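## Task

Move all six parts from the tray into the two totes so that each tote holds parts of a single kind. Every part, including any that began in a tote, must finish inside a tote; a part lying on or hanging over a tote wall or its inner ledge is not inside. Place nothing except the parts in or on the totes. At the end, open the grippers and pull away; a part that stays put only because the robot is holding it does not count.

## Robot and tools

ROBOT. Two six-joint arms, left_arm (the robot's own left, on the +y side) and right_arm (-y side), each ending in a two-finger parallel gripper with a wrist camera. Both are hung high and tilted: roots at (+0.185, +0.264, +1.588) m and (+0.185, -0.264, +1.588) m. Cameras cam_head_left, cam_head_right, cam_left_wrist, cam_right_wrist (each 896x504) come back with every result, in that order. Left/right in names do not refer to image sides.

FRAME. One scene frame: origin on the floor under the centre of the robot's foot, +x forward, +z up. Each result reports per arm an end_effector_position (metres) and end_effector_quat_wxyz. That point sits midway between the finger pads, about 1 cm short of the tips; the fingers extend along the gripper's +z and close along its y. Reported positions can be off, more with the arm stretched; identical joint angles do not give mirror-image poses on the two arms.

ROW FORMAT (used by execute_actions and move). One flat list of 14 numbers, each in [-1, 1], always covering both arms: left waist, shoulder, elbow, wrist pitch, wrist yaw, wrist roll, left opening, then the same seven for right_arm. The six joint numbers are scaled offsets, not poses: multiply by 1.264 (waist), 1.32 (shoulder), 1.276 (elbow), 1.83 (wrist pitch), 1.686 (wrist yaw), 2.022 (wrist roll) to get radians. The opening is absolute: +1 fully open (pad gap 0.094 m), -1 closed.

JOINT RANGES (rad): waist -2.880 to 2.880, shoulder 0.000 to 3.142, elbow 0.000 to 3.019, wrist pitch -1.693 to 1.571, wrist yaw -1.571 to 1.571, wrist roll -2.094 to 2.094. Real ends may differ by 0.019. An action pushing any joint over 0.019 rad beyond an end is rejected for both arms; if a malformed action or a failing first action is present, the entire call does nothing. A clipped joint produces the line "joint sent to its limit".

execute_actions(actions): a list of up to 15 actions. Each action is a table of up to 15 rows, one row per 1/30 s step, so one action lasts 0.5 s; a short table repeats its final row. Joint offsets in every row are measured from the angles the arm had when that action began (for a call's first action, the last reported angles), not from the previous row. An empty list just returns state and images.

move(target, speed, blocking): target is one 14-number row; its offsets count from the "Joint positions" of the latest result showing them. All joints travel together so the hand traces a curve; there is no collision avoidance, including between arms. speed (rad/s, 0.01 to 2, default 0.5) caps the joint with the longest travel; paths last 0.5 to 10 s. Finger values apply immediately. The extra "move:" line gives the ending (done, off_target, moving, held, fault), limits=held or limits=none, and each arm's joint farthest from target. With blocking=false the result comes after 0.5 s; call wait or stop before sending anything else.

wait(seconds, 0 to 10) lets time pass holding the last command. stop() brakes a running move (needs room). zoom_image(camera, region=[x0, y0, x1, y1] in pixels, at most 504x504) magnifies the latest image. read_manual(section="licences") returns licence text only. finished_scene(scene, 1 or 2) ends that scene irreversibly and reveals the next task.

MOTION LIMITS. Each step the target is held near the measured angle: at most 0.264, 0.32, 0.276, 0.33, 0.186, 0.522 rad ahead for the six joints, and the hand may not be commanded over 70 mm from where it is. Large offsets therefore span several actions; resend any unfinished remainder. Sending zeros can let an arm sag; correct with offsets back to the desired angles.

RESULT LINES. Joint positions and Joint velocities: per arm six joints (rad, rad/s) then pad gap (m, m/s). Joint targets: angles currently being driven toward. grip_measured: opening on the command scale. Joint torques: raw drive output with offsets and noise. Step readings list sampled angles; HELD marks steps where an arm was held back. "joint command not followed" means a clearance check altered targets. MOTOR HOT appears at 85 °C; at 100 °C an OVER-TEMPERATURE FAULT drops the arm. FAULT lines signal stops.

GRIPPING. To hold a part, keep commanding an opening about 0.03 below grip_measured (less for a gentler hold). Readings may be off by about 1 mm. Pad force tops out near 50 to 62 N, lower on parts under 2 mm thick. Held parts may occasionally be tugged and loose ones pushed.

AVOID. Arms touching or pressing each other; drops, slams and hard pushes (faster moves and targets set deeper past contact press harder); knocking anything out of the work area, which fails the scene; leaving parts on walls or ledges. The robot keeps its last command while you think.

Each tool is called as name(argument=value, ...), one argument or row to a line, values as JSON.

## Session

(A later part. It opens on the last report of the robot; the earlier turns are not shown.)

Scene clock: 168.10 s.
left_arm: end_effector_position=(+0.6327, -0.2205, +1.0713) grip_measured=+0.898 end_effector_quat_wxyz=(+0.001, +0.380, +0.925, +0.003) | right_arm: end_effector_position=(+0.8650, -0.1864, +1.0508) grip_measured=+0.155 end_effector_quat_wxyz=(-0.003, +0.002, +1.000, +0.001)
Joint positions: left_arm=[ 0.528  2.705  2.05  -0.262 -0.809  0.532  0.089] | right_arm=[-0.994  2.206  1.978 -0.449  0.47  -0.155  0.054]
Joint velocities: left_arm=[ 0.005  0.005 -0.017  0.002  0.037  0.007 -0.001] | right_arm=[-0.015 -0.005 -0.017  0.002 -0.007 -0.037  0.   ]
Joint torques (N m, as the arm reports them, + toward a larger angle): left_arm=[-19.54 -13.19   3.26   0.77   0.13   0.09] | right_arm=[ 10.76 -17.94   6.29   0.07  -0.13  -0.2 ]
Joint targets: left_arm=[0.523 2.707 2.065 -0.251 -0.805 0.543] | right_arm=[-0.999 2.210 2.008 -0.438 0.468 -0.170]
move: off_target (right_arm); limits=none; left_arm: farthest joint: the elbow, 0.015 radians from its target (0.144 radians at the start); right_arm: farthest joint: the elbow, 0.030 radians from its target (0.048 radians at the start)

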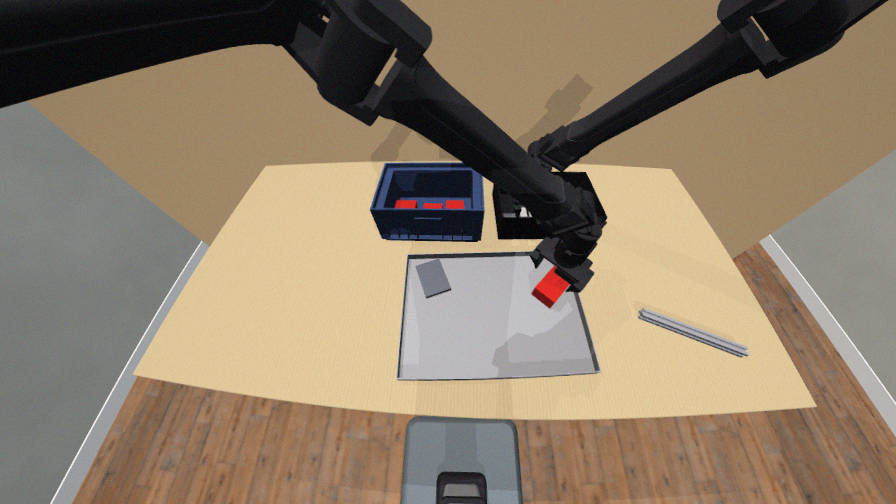

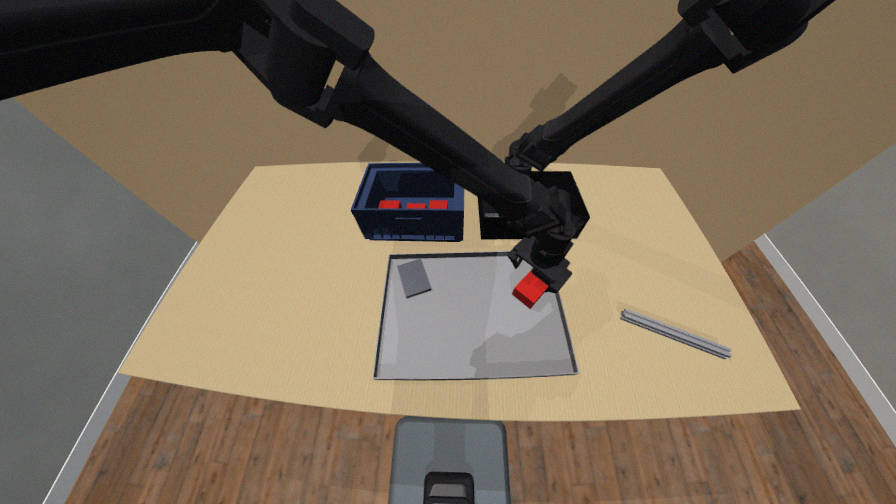

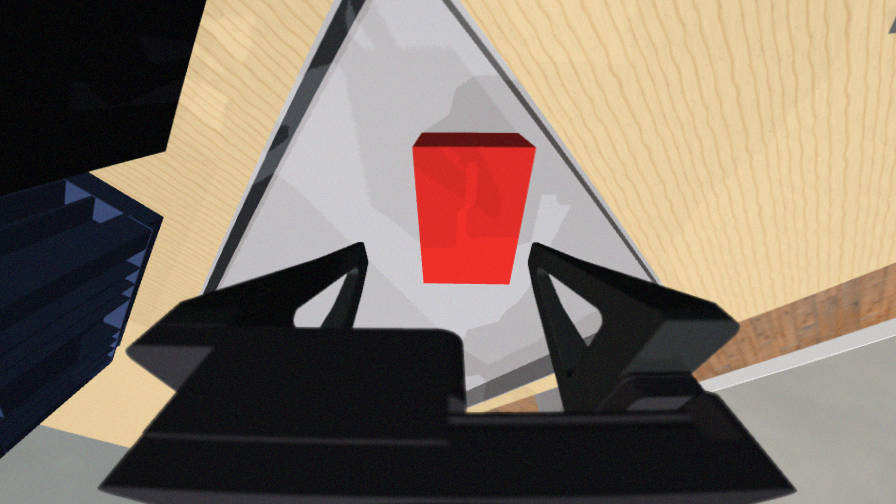

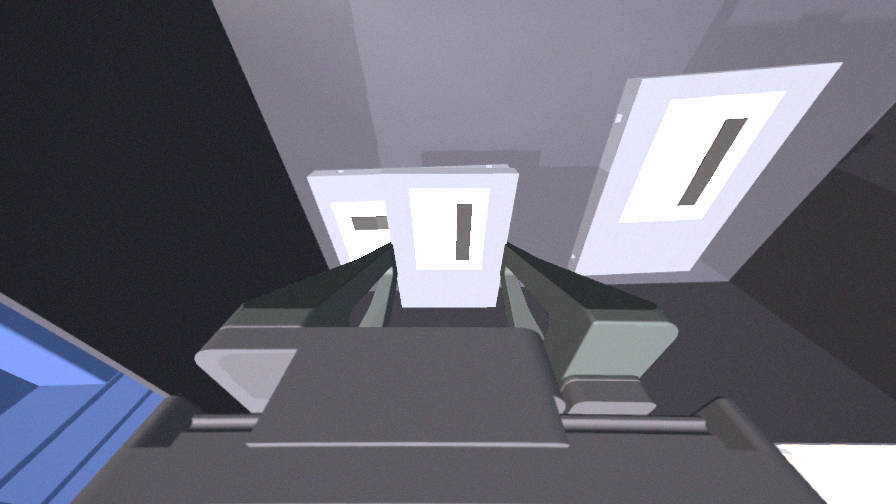

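move(
  target=[0.024,0.0909,0.1283,-0.0055,0.0187,0.0304,0.9,-0.0079,0.0136,0.0329,0.0071,-0.0036,-0.0094,0.105],
  speed=0.25,
)

Scene clock: 170.90 s.
left_arm: end_effector_position=(+0.6209, -0.2369, +1.0322) grip_measured=+0.898 end_effector_quat_wxyz=(+0.005, +0.390, +0.921, -0.004) | right_arm: end_effector_position=(+0.8623, -0.1871, +1.0434) grip_measured=+0.155 end_effector_quat_wxyz=(-0.005, +0.001, +1.000, +0.001)
Joint positions: left_arm=[ 0.55   2.826  2.199 -0.264 -0.781  0.584  0.089] | right_arm=[-1.     2.221  1.99  -0.448  0.466 -0.159  0.054]
Joint velocities: left_arm=[-0.005 -0.024 -0.012 -0.002 -0.066 -0.007 -0.001] | right_arm=[-0.005 -0.024  0.002  0.002 -0.007 -0.051 -0.001]
Joint torques (N m, as the arm reports them, + toward a larger angle): left_arm=[-18.97 -13.65   3.33   0.13   0.15   0.12] | right_arm=[ 10.92 -17.81   6.28   0.1   -0.13  -0.2 ]
Joint targets: left_arm=[0.558 2.825 2.213 -0.272 -0.777 0.594] | right_arm=[-1.004 2.224 2.020 -0.436 0.464 -0.174]
move: off_target (right_arm); limits=none; left_arm: farthest joint: the elbow, 0.015 radians from its target (0.164 radians at the start); right_arm: farthest joint: the elbow, 0.030 radians from its target (0.042 radians at the start)

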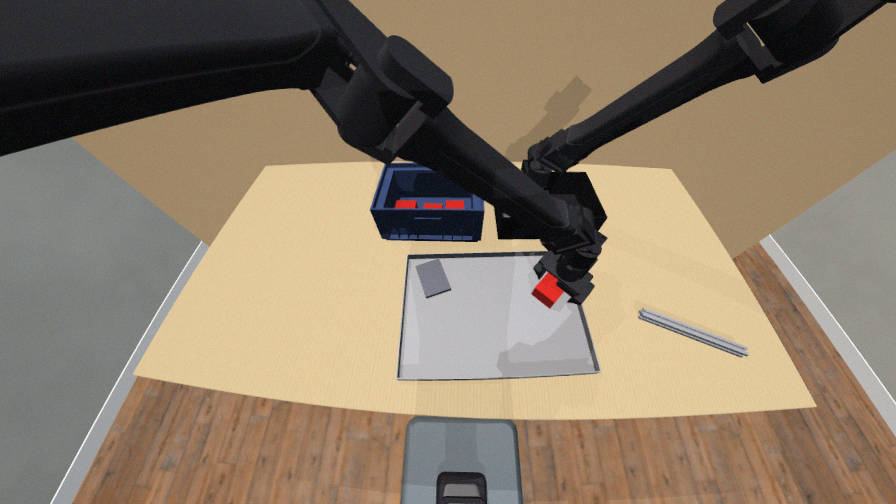

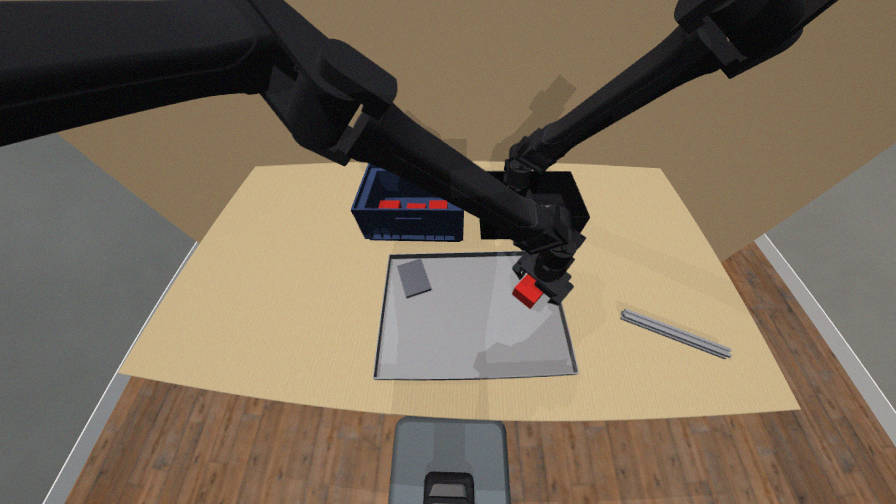

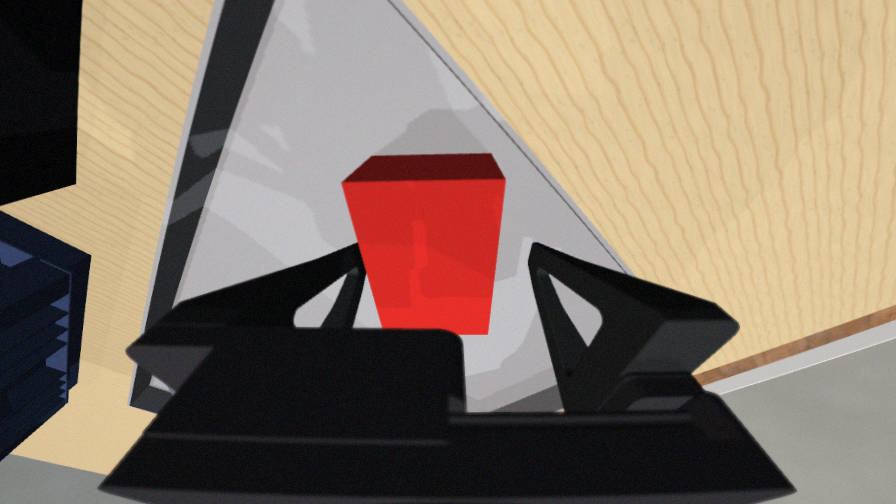

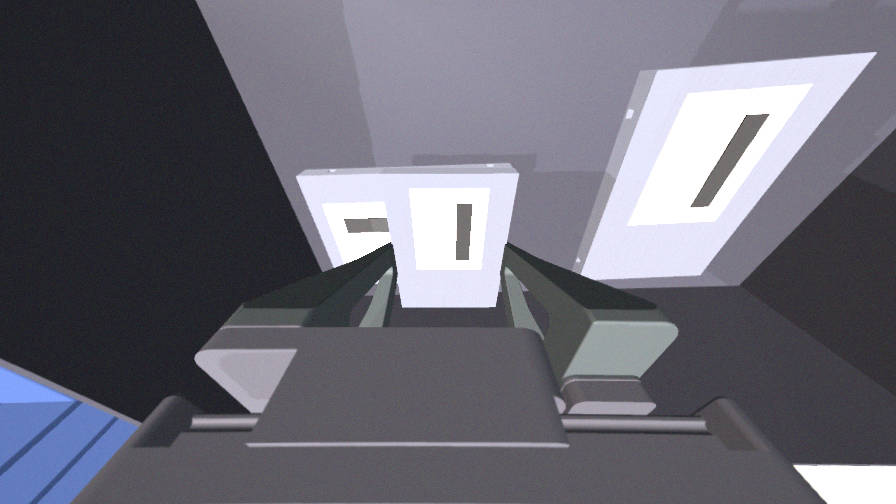

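execute_actions(
  actions=[
    [[0.008,-0.0008,0.011,-0.0044,0.0024,0.0049,0.9,-0.0032,0.0023,0.0235,0.0066,-0.0012,-0.0074,0.15],[0.0095,-0.0008,0.011,-0.0044,0.0024,0.0049,0.9,-0.0032,0.0023,0.0235,0.0066,-0.0012,-0.0074,0.18],[0.011,-0.0008,0.011,-0.0044,0.0024,0.0049,0.9,-0.0032,0.0023,0.0235,0.0066,-0.0012,-0.0074,0.21],[0.0125,-0.0008,0.011,-0.0044,0.0024,0.0049,0.9,-0.0032,0.0023,0.0235,0.0066,-0.0012,-0.0074,0.25],[0.014,-0.0008,0.011,-0.0044,0.0024,0.0049,0.9,-0.0032,0.0023,0.0235,0.0066,-0.0012,-0.0074,0.3],[0.0155,-0.0008,0.011,-0.0044,0.0024,0.0049,0.9,-0.0032,0.0023,0.0235,0.0066,-0.0012,-0.0074,0.35],[0.017,-0.0008,0.011,-0.0044,0.0024,0.0049,0.9,-0.0032,0.0023,0.0235,0.0066,-0.0012,-0.0074,0.4]],
  ],
)

Scene clock: 172.37 s.
left_arm: end_effector_position=(+0.6214, -0.2302, +1.0266) grip_measured=+0.898 end_effector_quat_wxyz=(+0.002, +0.387, +0.922, -0.001) | right_arm: end_effector_position=(+0.8624, -0.1871, +1.0434) grip_measured=+0.399 end_effector_quat_wxyz=(-0.004, +0.002, +1.000, +0.001)
Joint positions: left_arm=[ 0.56   2.826  2.199 -0.264 -0.781  0.584  0.089] | right_arm=[-1.     2.221  1.99  -0.447  0.466 -0.159  0.066]
Joint velocities: left_arm=[ 0.015 -0.015  0.007  0.002 -0.022 -0.022 -0.   ] | right_arm=[-0.005 -0.015  0.002 -0.012 -0.066  0.007 -0.001]
Joint torques (N m, as the arm reports them, + toward a larger angle): left_arm=[-19.53 -13.36   3.25   0.1    0.15   0.12] | right_arm=[ 10.83 -17.84   6.26   0.05  -0.11  -0.2 ]
Joint targets: left_arm=[0.571 2.825 2.213 -0.272 -0.777 0.593] | right_arm=[-1.004 2.224 2.020 -0.436 0.464 -0.173]
Step readings (joint positions):
0: left_arm=[0.550 2.826 2.199 -0.264 -0.781 0.584] | right_arm=[-1.000 2.221 1.990 -0.448 0.466 -0.159]
1: left_arm=[0.550 2.826 2.199 -0.264 -0.781 0.584] | right_arm=[-1.000 2.221 1.990 -0.448 0.466 -0.159]
2: left_arm=[0.550 2.826 2.199 -0.264 -0.781 0.584] | right_arm=[-1.000 2.221 1.990 -0.448 0.466 -0.159]
4: left_arm=[0.550 2.826 2.199 -0.264 -0.781 0.584] | right_arm=[-1.000 2.221 1.990 -0.448 0.466 -0.159]
8: left_arm=[0.552 2.826 2.199 -0.264 -0.781 0.584] | right_arm=[-1.000 2.221 1.990 -0.447 0.466 -0.159]
15: Joint positions above

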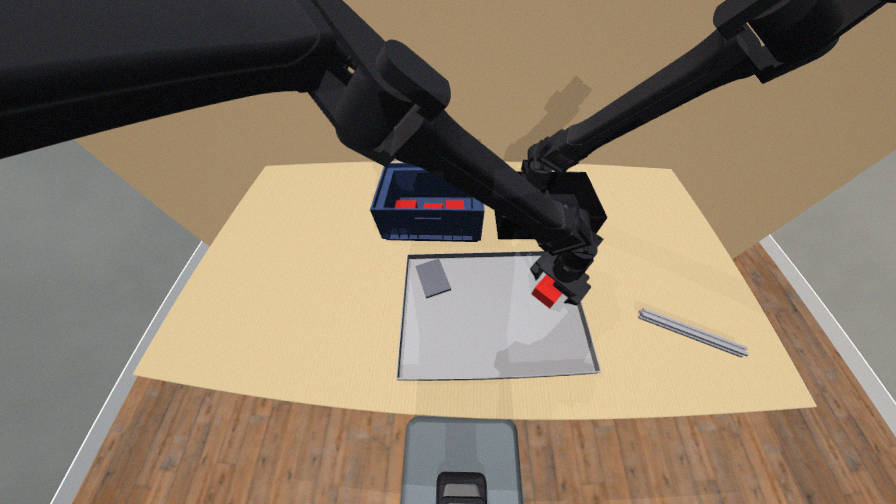

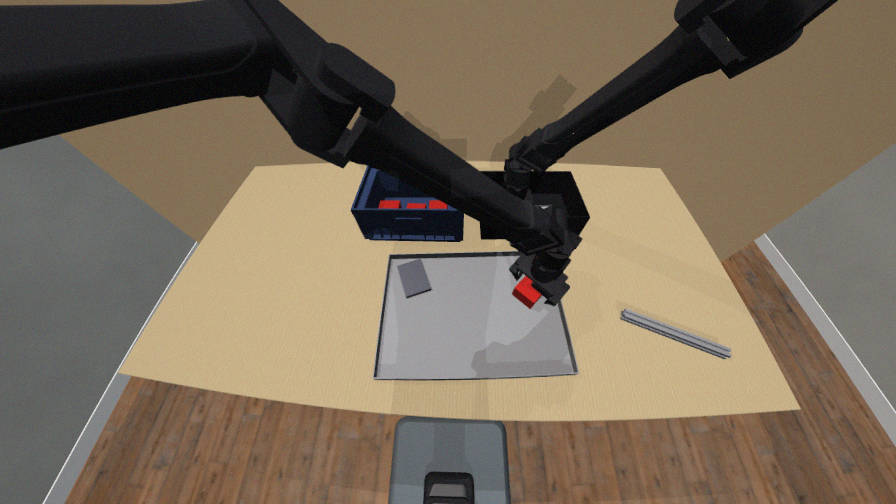

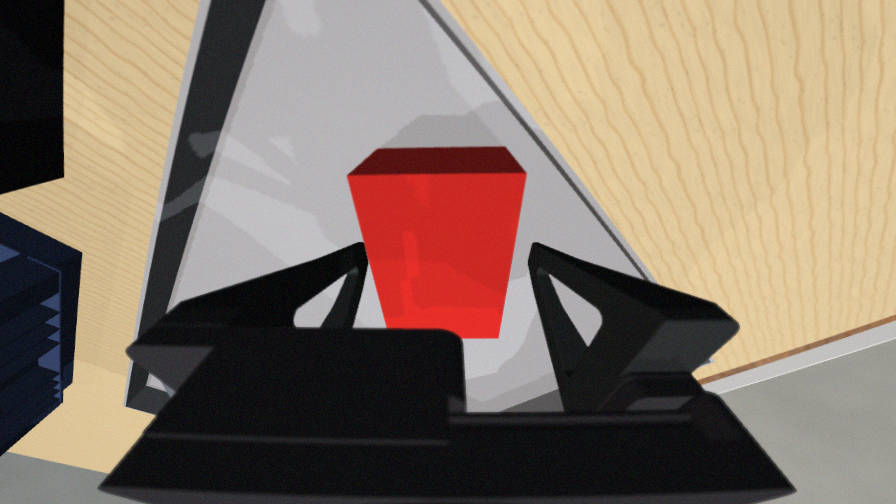

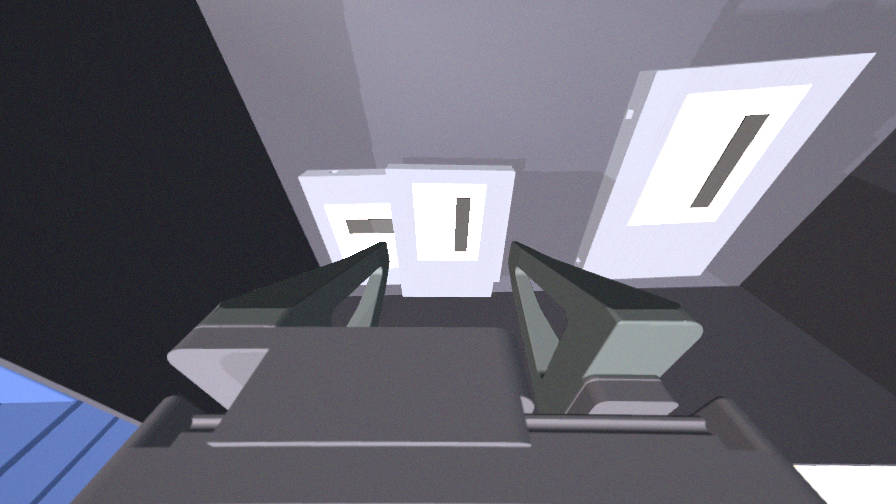

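execute_actions(
  actions=[
    [[0.0087,-0.0008,0.011,-0.0044,0.0024,0.0045,0.8,0.0201,-0.0200,-0.0075,-0.0060,0.0034,0.0060,0.4],[0.0087,-0.0008,0.011,-0.0044,0.0024,0.0045,0.7,0.0228,-0.0280,-0.0150,-0.0070,0.0050,0.0071,0.4],[0.0087,-0.0008,0.011,-0.0044,0.0024,0.0045,0.6,0.0255,-0.0359,-0.0225,-0.0081,0.0067,0.0083,0.4],[0.0087,-0.0008,0.011,-0.0044,0.0024,0.0045,0.52,0.0281,-0.0438,-0.0300,-0.0091,0.0083,0.0094,0.4],[0.0087,-0.0008,0.011,-0.0044,0.0024,0.0045,0.46,0.0308,-0.0517,-0.0375,-0.0102,0.0099,0.0105,0.4],[0.0087,-0.0008,0.011,-0.0044,0.0024,0.0045,0.42,0.0335,-0.0597,-0.0450,-0.0112,0.0115,0.0116,0.4],[0.0087,-0.0008,0.011,-0.0044,0.0024,0.0045,0.39,0.0362,-0.0676,-0.0525,-0.0123,0.0131,0.0127,0.4],[0.0087,-0.0008,0.011,-0.0044,0.0024,0.0045,0.36,0.0389,-0.0755,-0.0600,-0.0133,0.0148,0.0139,0.4],[0.0087,-0.0008,0.011,-0.0044,0.0024,0.0045,0.34,0.0416,-0.0834,-0.0675,-0.0144,0.0164,0.0150,0.4],[0.0087,-0.0008,0.011,-0.0044,0.0024,0.0045,0.32,0.0443,-0.0914,-0.0750,-0.0154,0.0180,0.0161,0.4],[0.0087,-0.0008,0.011,-0.0044,0.0024,0.0045,0.30,0.0470,-0.0993,-0.0825,-0.0165,0.0196,0.0172,0.4],[0.0087,-0.0008,0.011,-0.0044,0.0024,0.0045,0.28,0.0496,-0.1072,-0.0900,-0.0175,0.0212,0.0183,0.4],[0.0087,-0.0008,0.011,-0.0044,0.0024,0.0045,0.26,0.0523,-0.1151,-0.0975,-0.0186,0.0229,0.0195,0.4],[0.0087,-0.0008,0.011,-0.0044,0.0024,0.0045,0.25,0.0550,-0.1231,-0.1050,-0.0196,0.0245,0.0206,0.4],[0.0087,-0.0008,0.011,-0.0044,0.0024,0.0045,0.24,0.0577,-0.1310,-0.1125,-0.0207,0.0261,0.0217,0.4]],
  ],
)

wait(
  seconds=0.3,
)

Scene clock: 175.20 s.
left_arm: end_effector_position=(+0.6217, -0.2295, +1.0260) grip_measured=+0.267 end_effector_quat_wxyz=(+0.002, +0.387, +0.922, -0.001) | right_arm: end_effector_position=(+0.8607, -0.1762, +1.0986) grip_measured=+0.399 end_effector_quat_wxyz=(-0.012, -0.010, +1.000, +0.002)
Joint positions: left_arm=[ 0.561  2.826  2.199 -0.264 -0.781  0.584  0.06 ] | right_arm=[-0.95   2.104  1.865 -0.473  0.505 -0.139  0.066]
Joint velocities: left_arm=[ 0.005  0.005 -0.012 -0.007 -0.007 -0.037 -0.001] | right_arm=[ 0.142 -0.396 -0.261 -0.037 -0.022  0.11  -0.   ]
Joint torques (N m, as the arm reports them, + toward a larger angle): left_arm=[-18.64 -13.52   3.17   0.17   0.14   0.12] | right_arm=[ 12.63 -20.72   3.27  -0.63   0.11   0.05]
Joint targets: left_arm=[0.571 2.825 2.213 -0.272 -0.777 0.593] | right_arm=[-0.927 2.048 1.846 -0.485 0.510 -0.115]
Step readings (joint positions):
0: left_arm=[0.561 2.826 2.199 -0.264 -0.781 0.584] | right_arm=[-1.000 2.221 1.990 -0.447 0.466 -0.159]
1: left_arm=[0.561 2.826 2.199 -0.264 -0.781 0.584] | right_arm=[-0.999 2.221 1.990 -0.447 0.468 -0.159]
2: left_arm=[0.561 2.826 2.199 -0.264 -0.781 0.584] | right_arm=[-0.999 2.220 1.988 -0.448 0.471 -0.159]
4: left_arm=[0.561 2.826 2.199 -0.264 -0.781 0.584] | right_arm=[-0.996 2.212 1.973 -0.450 0.476 -0.157]
8: left_arm=[0.561 2.826 2.199 -0.264 -0.781 0.584] | right_arm=[-0.984 2.183 1.931 -0.460 0.487 -0.152]
15: Joint positions above

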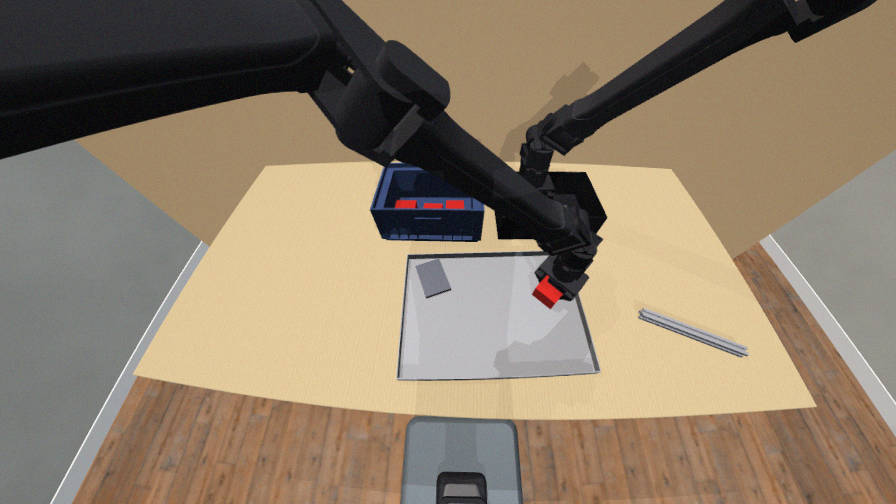

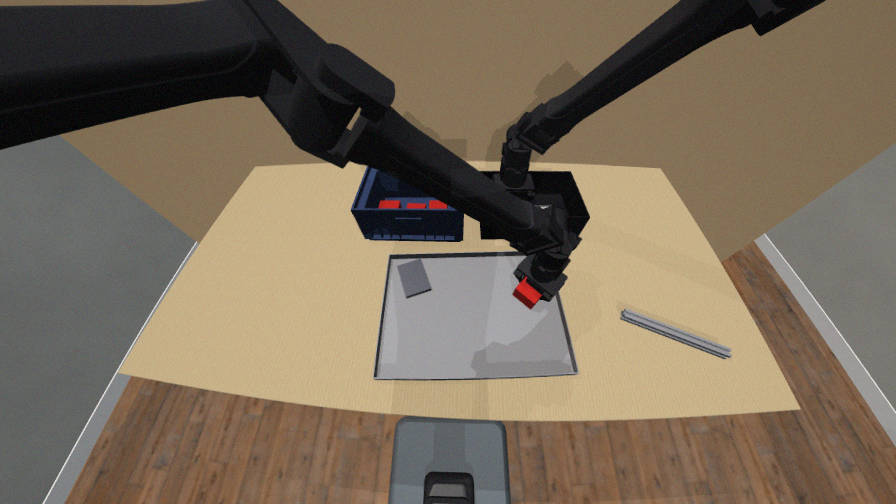

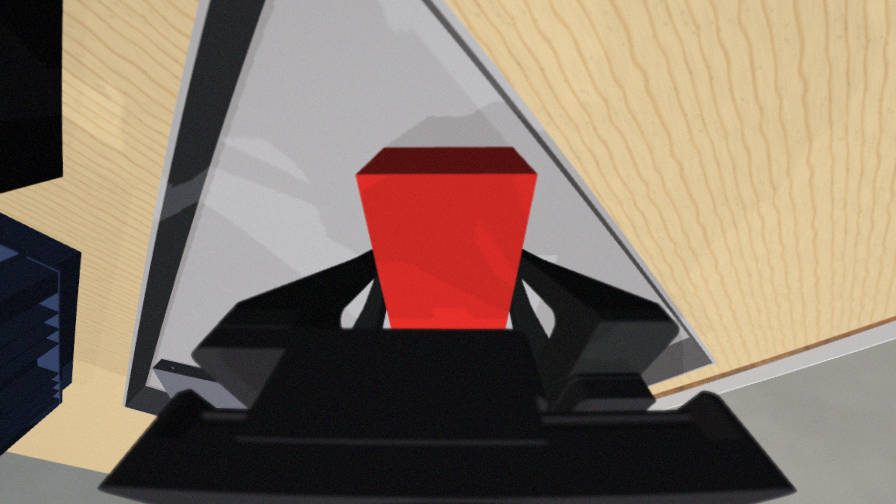

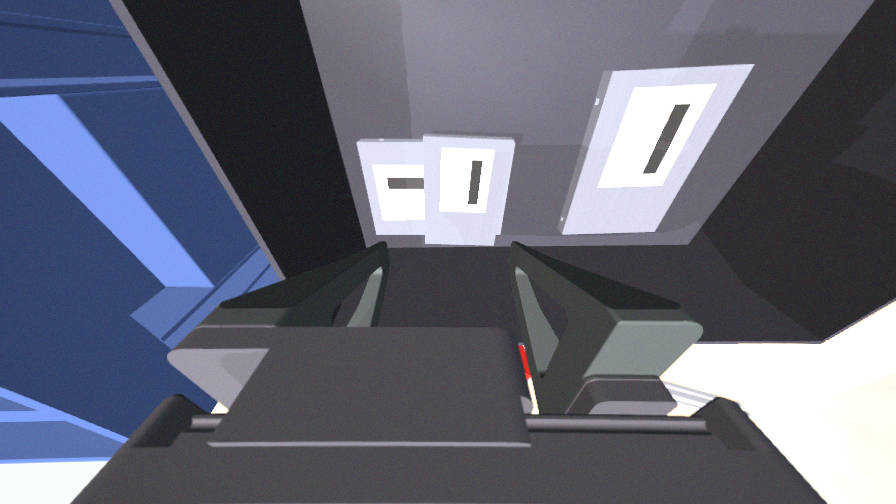

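Scene clock: 175.50 s.
left_arm: end_effector_position=(+0.6217, -0.2295, +1.0260) grip_measured=+0.267 end_effector_quat_wxyz=(+0.002, +0.387, +0.922, -0.001) | right_arm: end_effector_position=(+0.8819, -0.1798, +1.1263) grip_measured=+0.399 end_effector_quat_wxyz=(+0.006, -0.002, +1.000, +0.004)
Joint positions: left_arm=[ 0.561  2.826  2.199 -0.264 -0.781  0.584  0.06 ] | right_arm=[-0.934  2.055  1.854 -0.477  0.509 -0.131  0.066]
Joint velocities: left_arm=[-0.005 -0.005 -0.007 -0.002 -0.051 -0.022 -0.   ] | right_arm=[-0.005 -0.005 -0.007  0.007 -0.022  0.037 -0.001]
Joint torques (N m, as the arm reports them, + toward a larger angle): left_arm=[-18.79 -13.21   3.16   0.14   0.15   0.11] | right_arm=[ 12.03 -18.84   3.3   -0.51   0.05   0.06]
Joint targets: left_arm=[0.571 2.825 2.213 -0.272 -0.777 0.593] | right_arm=[-0.927 2.048 1.846 -0.485 0.510 -0.115]
wait: 0.30 s; no rest

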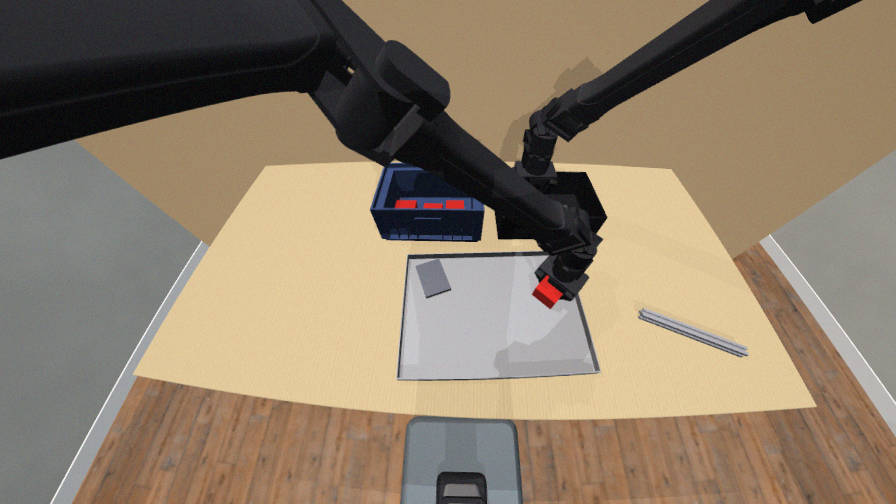

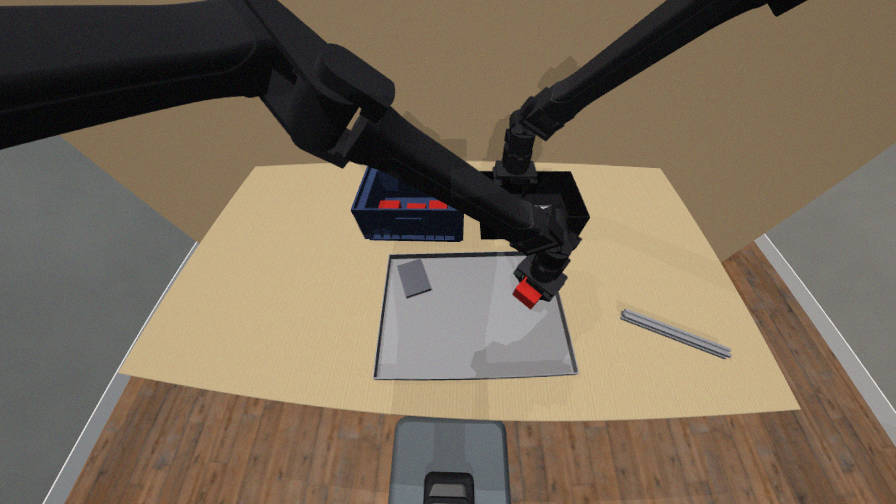

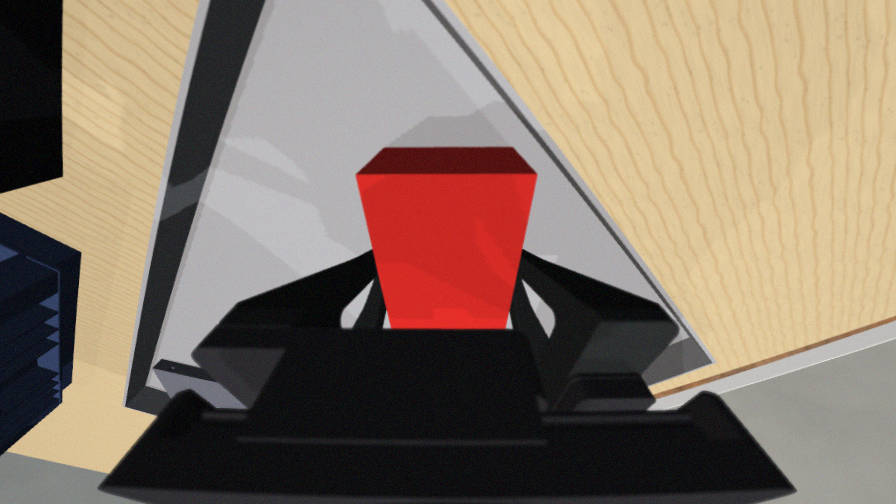

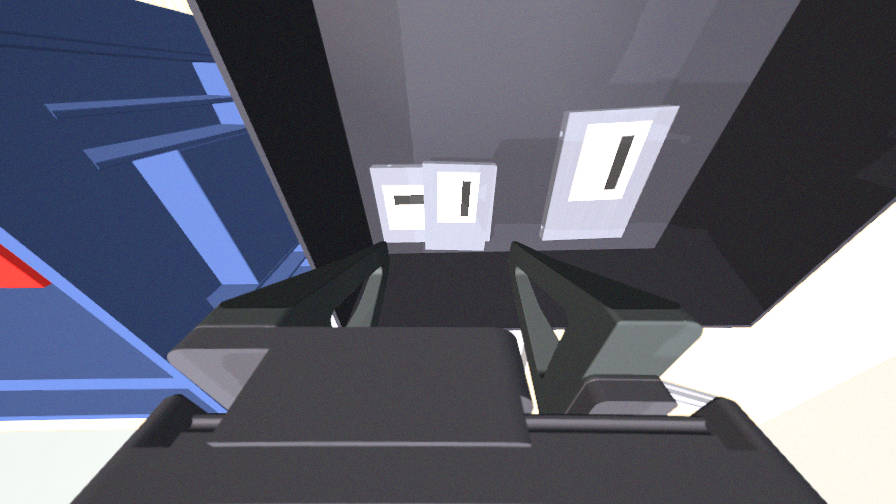

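move(
  target=[0.0115,-0.5833,-0.5678,-0.0131,0.0042,-0.544,0.225,-0.1424,-0.3614,-0.4381,0.0751,-0.0786,-0.0841,0.9],
  speed=0.85,
)

Scene clock: 181.20 s.
left_arm: end_effector_position=(+0.7266, -0.0407, +1.2265) grip_measured=+0.266 end_effector_quat_wxyz=(+0.007, -0.157, +0.988, -0.003) | right_arm: end_effector_position=(+0.7806, -0.3312, +1.2200) grip_measured=+0.898 end_effector_quat_wxyz=(-0.003, -0.023, +1.000, -0.000)
Joint positions: left_arm=[ 0.569  2.062  1.475 -0.281 -0.777 -0.505  0.059] | right_arm=[-1.113  1.595  1.301 -0.349  0.379 -0.286  0.089]
Joint velocities: left_arm=[ 0.015  0.005 -0.007 -0.007  0.022  0.007 -0.   ] | right_arm=[-0.005  0.005 -0.007 -0.007  0.007 -0.095 -0.001]
Joint torques (N m, as the arm reports them, + toward a larger angle): left_arm=[-14.4  -15.71   2.15   0.24   0.05  -0.03] | right_arm=[  6.09 -18.11   2.63   0.01  -0.14  -0.19]
Joint targets: left_arm=[0.576 2.056 1.475 -0.288 -0.774 -0.516] | right_arm=[-1.114 1.578 1.295 -0.339 0.377 -0.301]
move: done; limits=none; left_arm: farthest joint: the wrist roll, 0.011 radians from its target (1.099 radians at the start); right_arm: farthest joint: the shoulder, 0.017 radians from its target (0.477 radians at the start)

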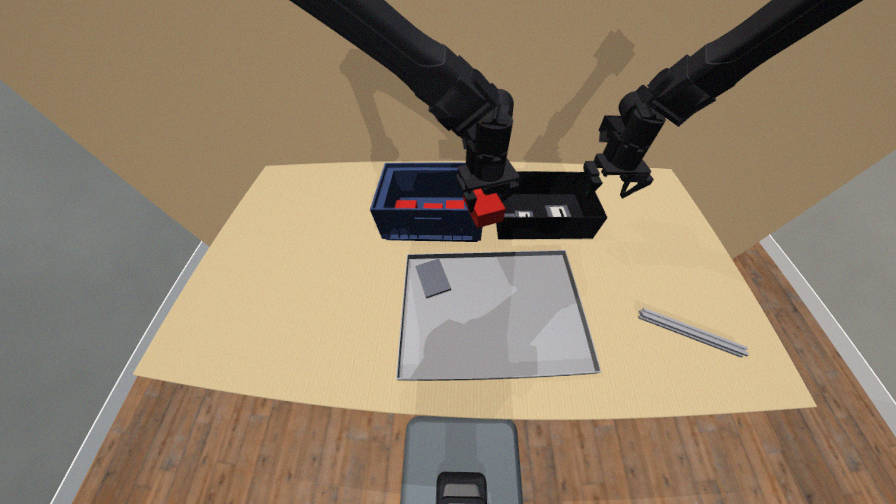

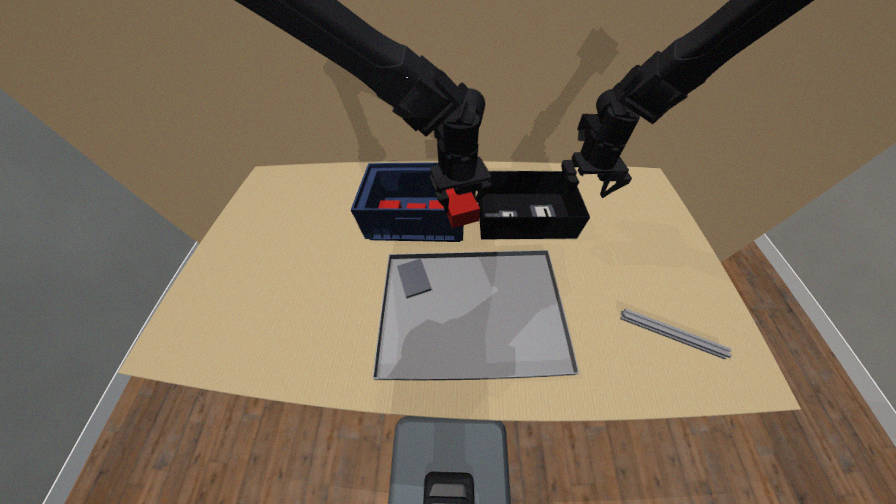

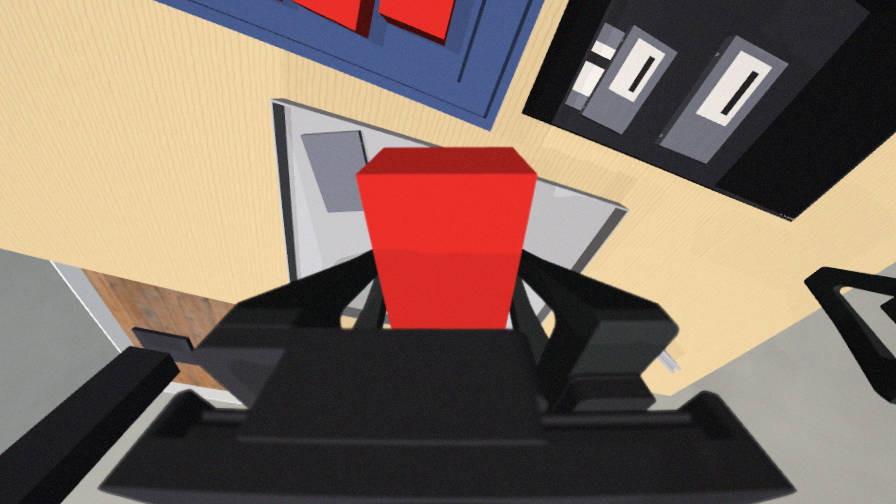

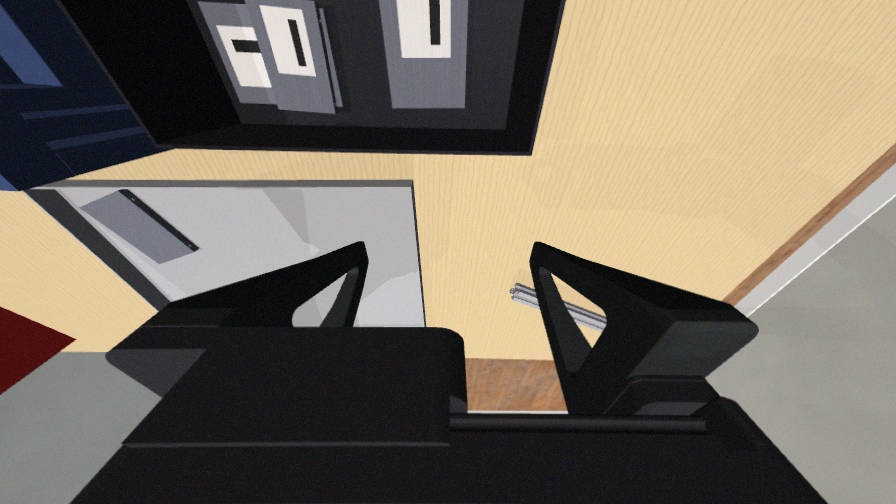

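move(
  target=[0.1226,-0.0129,0.3233,-0.1781,0.0605,-0.5618,0.225,0.303,0.2394,-0.1701,0.2279,0.1637,-0.0475,0.9],
  speed=1.0,
)

Scene clock: 185.00 s.
left_arm: end_effector_position=(+0.8740, +0.0600, +1.2031) grip_measured=+0.266 end_effector_quat_wxyz=(+0.001, +0.708, -0.706, -0.006) | right_arm: end_effector_position=(+0.6382, -0.0677, +1.1949) grip_measured=+0.898 end_effector_quat_wxyz=(+0.003, -0.202, +0.979, +0.007)
Joint positions: left_arm=[ 0.726  2.068  1.867 -0.598 -0.678 -1.631  0.059] | right_arm=[-0.733  1.919  1.085  0.057  0.653 -0.366  0.089]
Joint velocities: left_arm=[-0.005 -0.005 -0.002 -0.007  0.007 -0.022 -0.001] | right_arm=[ 0.005 -0.005  0.012 -0.007 -0.081  0.022  0.001]
Joint torques (N m, as the arm reports them, + toward a larger angle): left_arm=[-15.27 -21.49   6.1    0.03   0.    -0.06] | right_arm=[ 11.   -12.63  -0.09   0.03   0.04  -0.21]
Joint targets: left_arm=[0.724 2.045 1.887 -0.607 -0.675 -1.642] | right_arm=[-0.730 1.911 1.084 0.068 0.655 -0.382]
move: off_target (left_arm); limits=none; left_arm: farthest joint: the shoulder, 0.023 radians from its target (0.017 radians at the start); right_arm: farthest joint: the wrist roll, 0.016 radians from its target (0.096 radians at the start)

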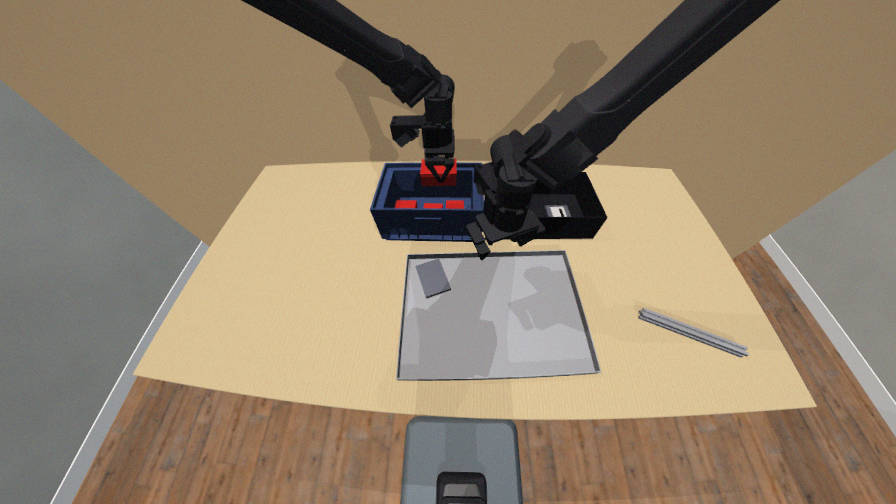

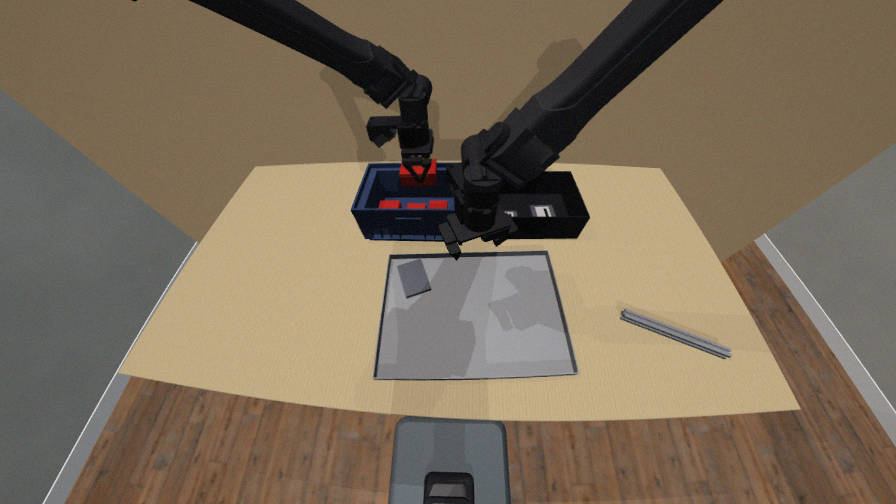

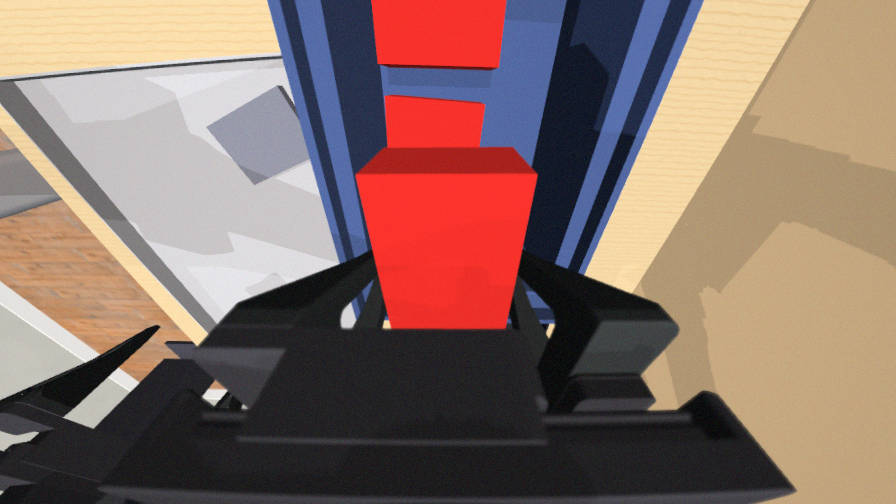

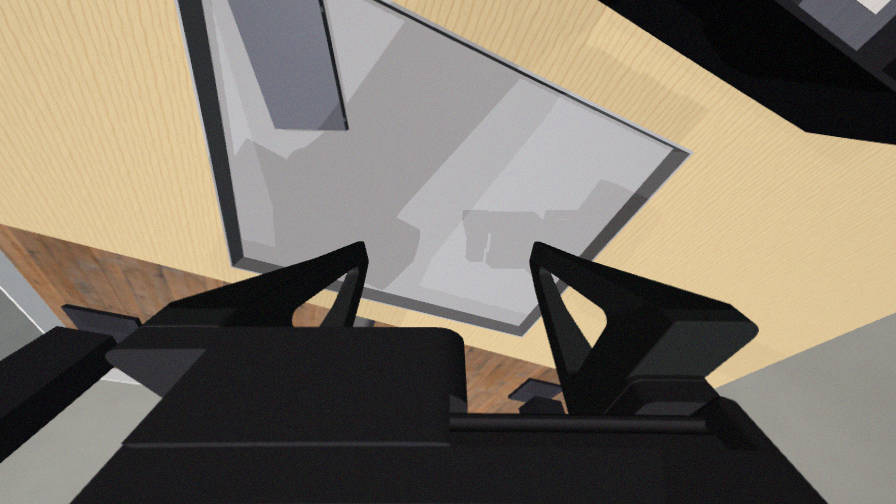

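move(
  target=[0.0754,0.1735,0.2022,0.0366,0.0442,0.0475,0.225,0.0706,0.3242,0.3715,-0.0503,0.044,0.0485,0.9],
  speed=0.4,
)

Scene clock: 189.40 s.
left_arm: end_effector_position=(+0.8724, +0.0583, +1.0882) grip_measured=+0.266 end_effector_quat_wxyz=(+0.003, +0.707, -0.708, -0.004) | right_arm: end_effector_position=(+0.6464, +0.0664, +1.0942) grip_measured=+0.898 end_effector_quat_wxyz=(-0.002, -0.196, +0.981, -0.004)
Joint positions: left_arm=[ 0.82   2.306  2.098 -0.542 -0.608 -1.545  0.059] | right_arm=[-0.663  2.352  1.552 -0.028  0.725 -0.284  0.089]
Joint velocities: left_arm=[-0.015  0.005 -0.007  0.002  0.007  0.007  0.   ] | right_arm=[-0.005 -0.005 -0.017 -0.007 -0.007 -0.081 -0.001]
Joint torques (N m, as the arm reports them, + toward a larger angle): left_arm=[-14.74 -20.74   6.7    0.64  -0.02   0.11] | right_arm=[ 16.97 -12.61   1.02  -0.52   0.08   0.07]
Joint targets: left_arm=[0.821 2.297 2.125 -0.532 -0.604 -1.534] | right_arm=[-0.644 2.347 1.559 -0.035 0.727 -0.268]
move: off_target (left_arm); limits=none; left_arm: farthest joint: the elbow, 0.027 radians from its target (0.258 radians at the start); right_arm: farthest joint: the waist, 0.019 radians from its target (0.090 radians at the start)

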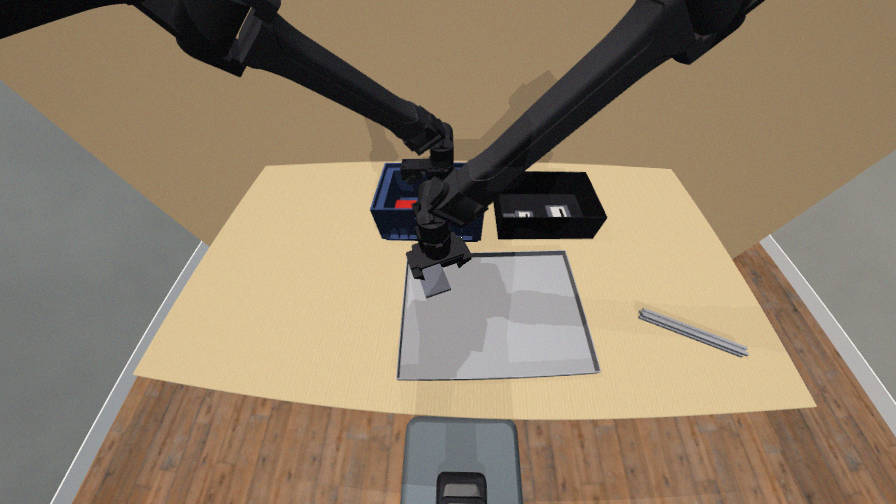

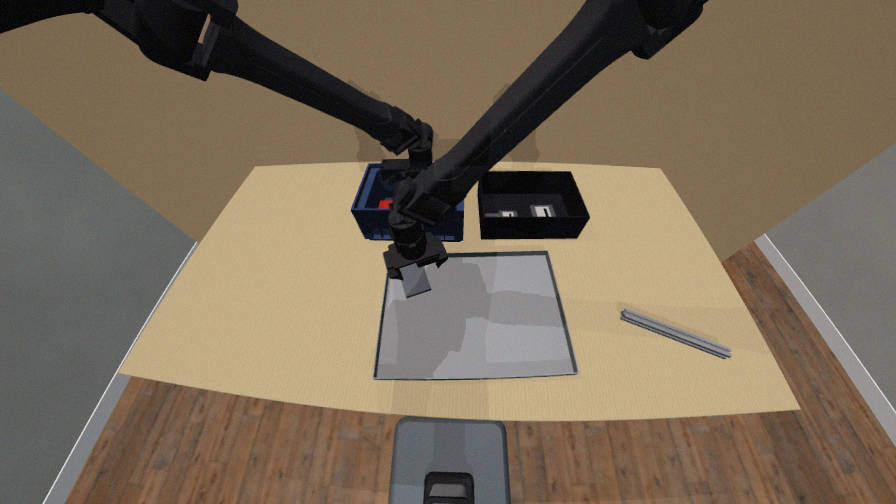

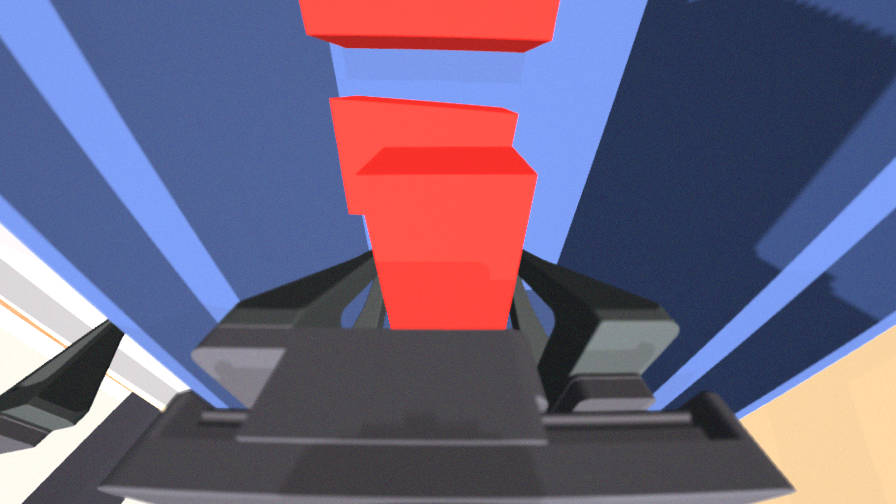

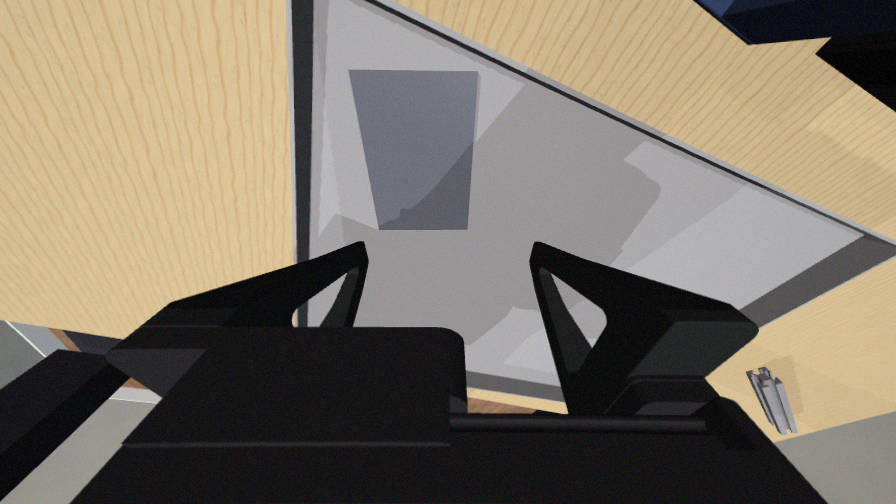

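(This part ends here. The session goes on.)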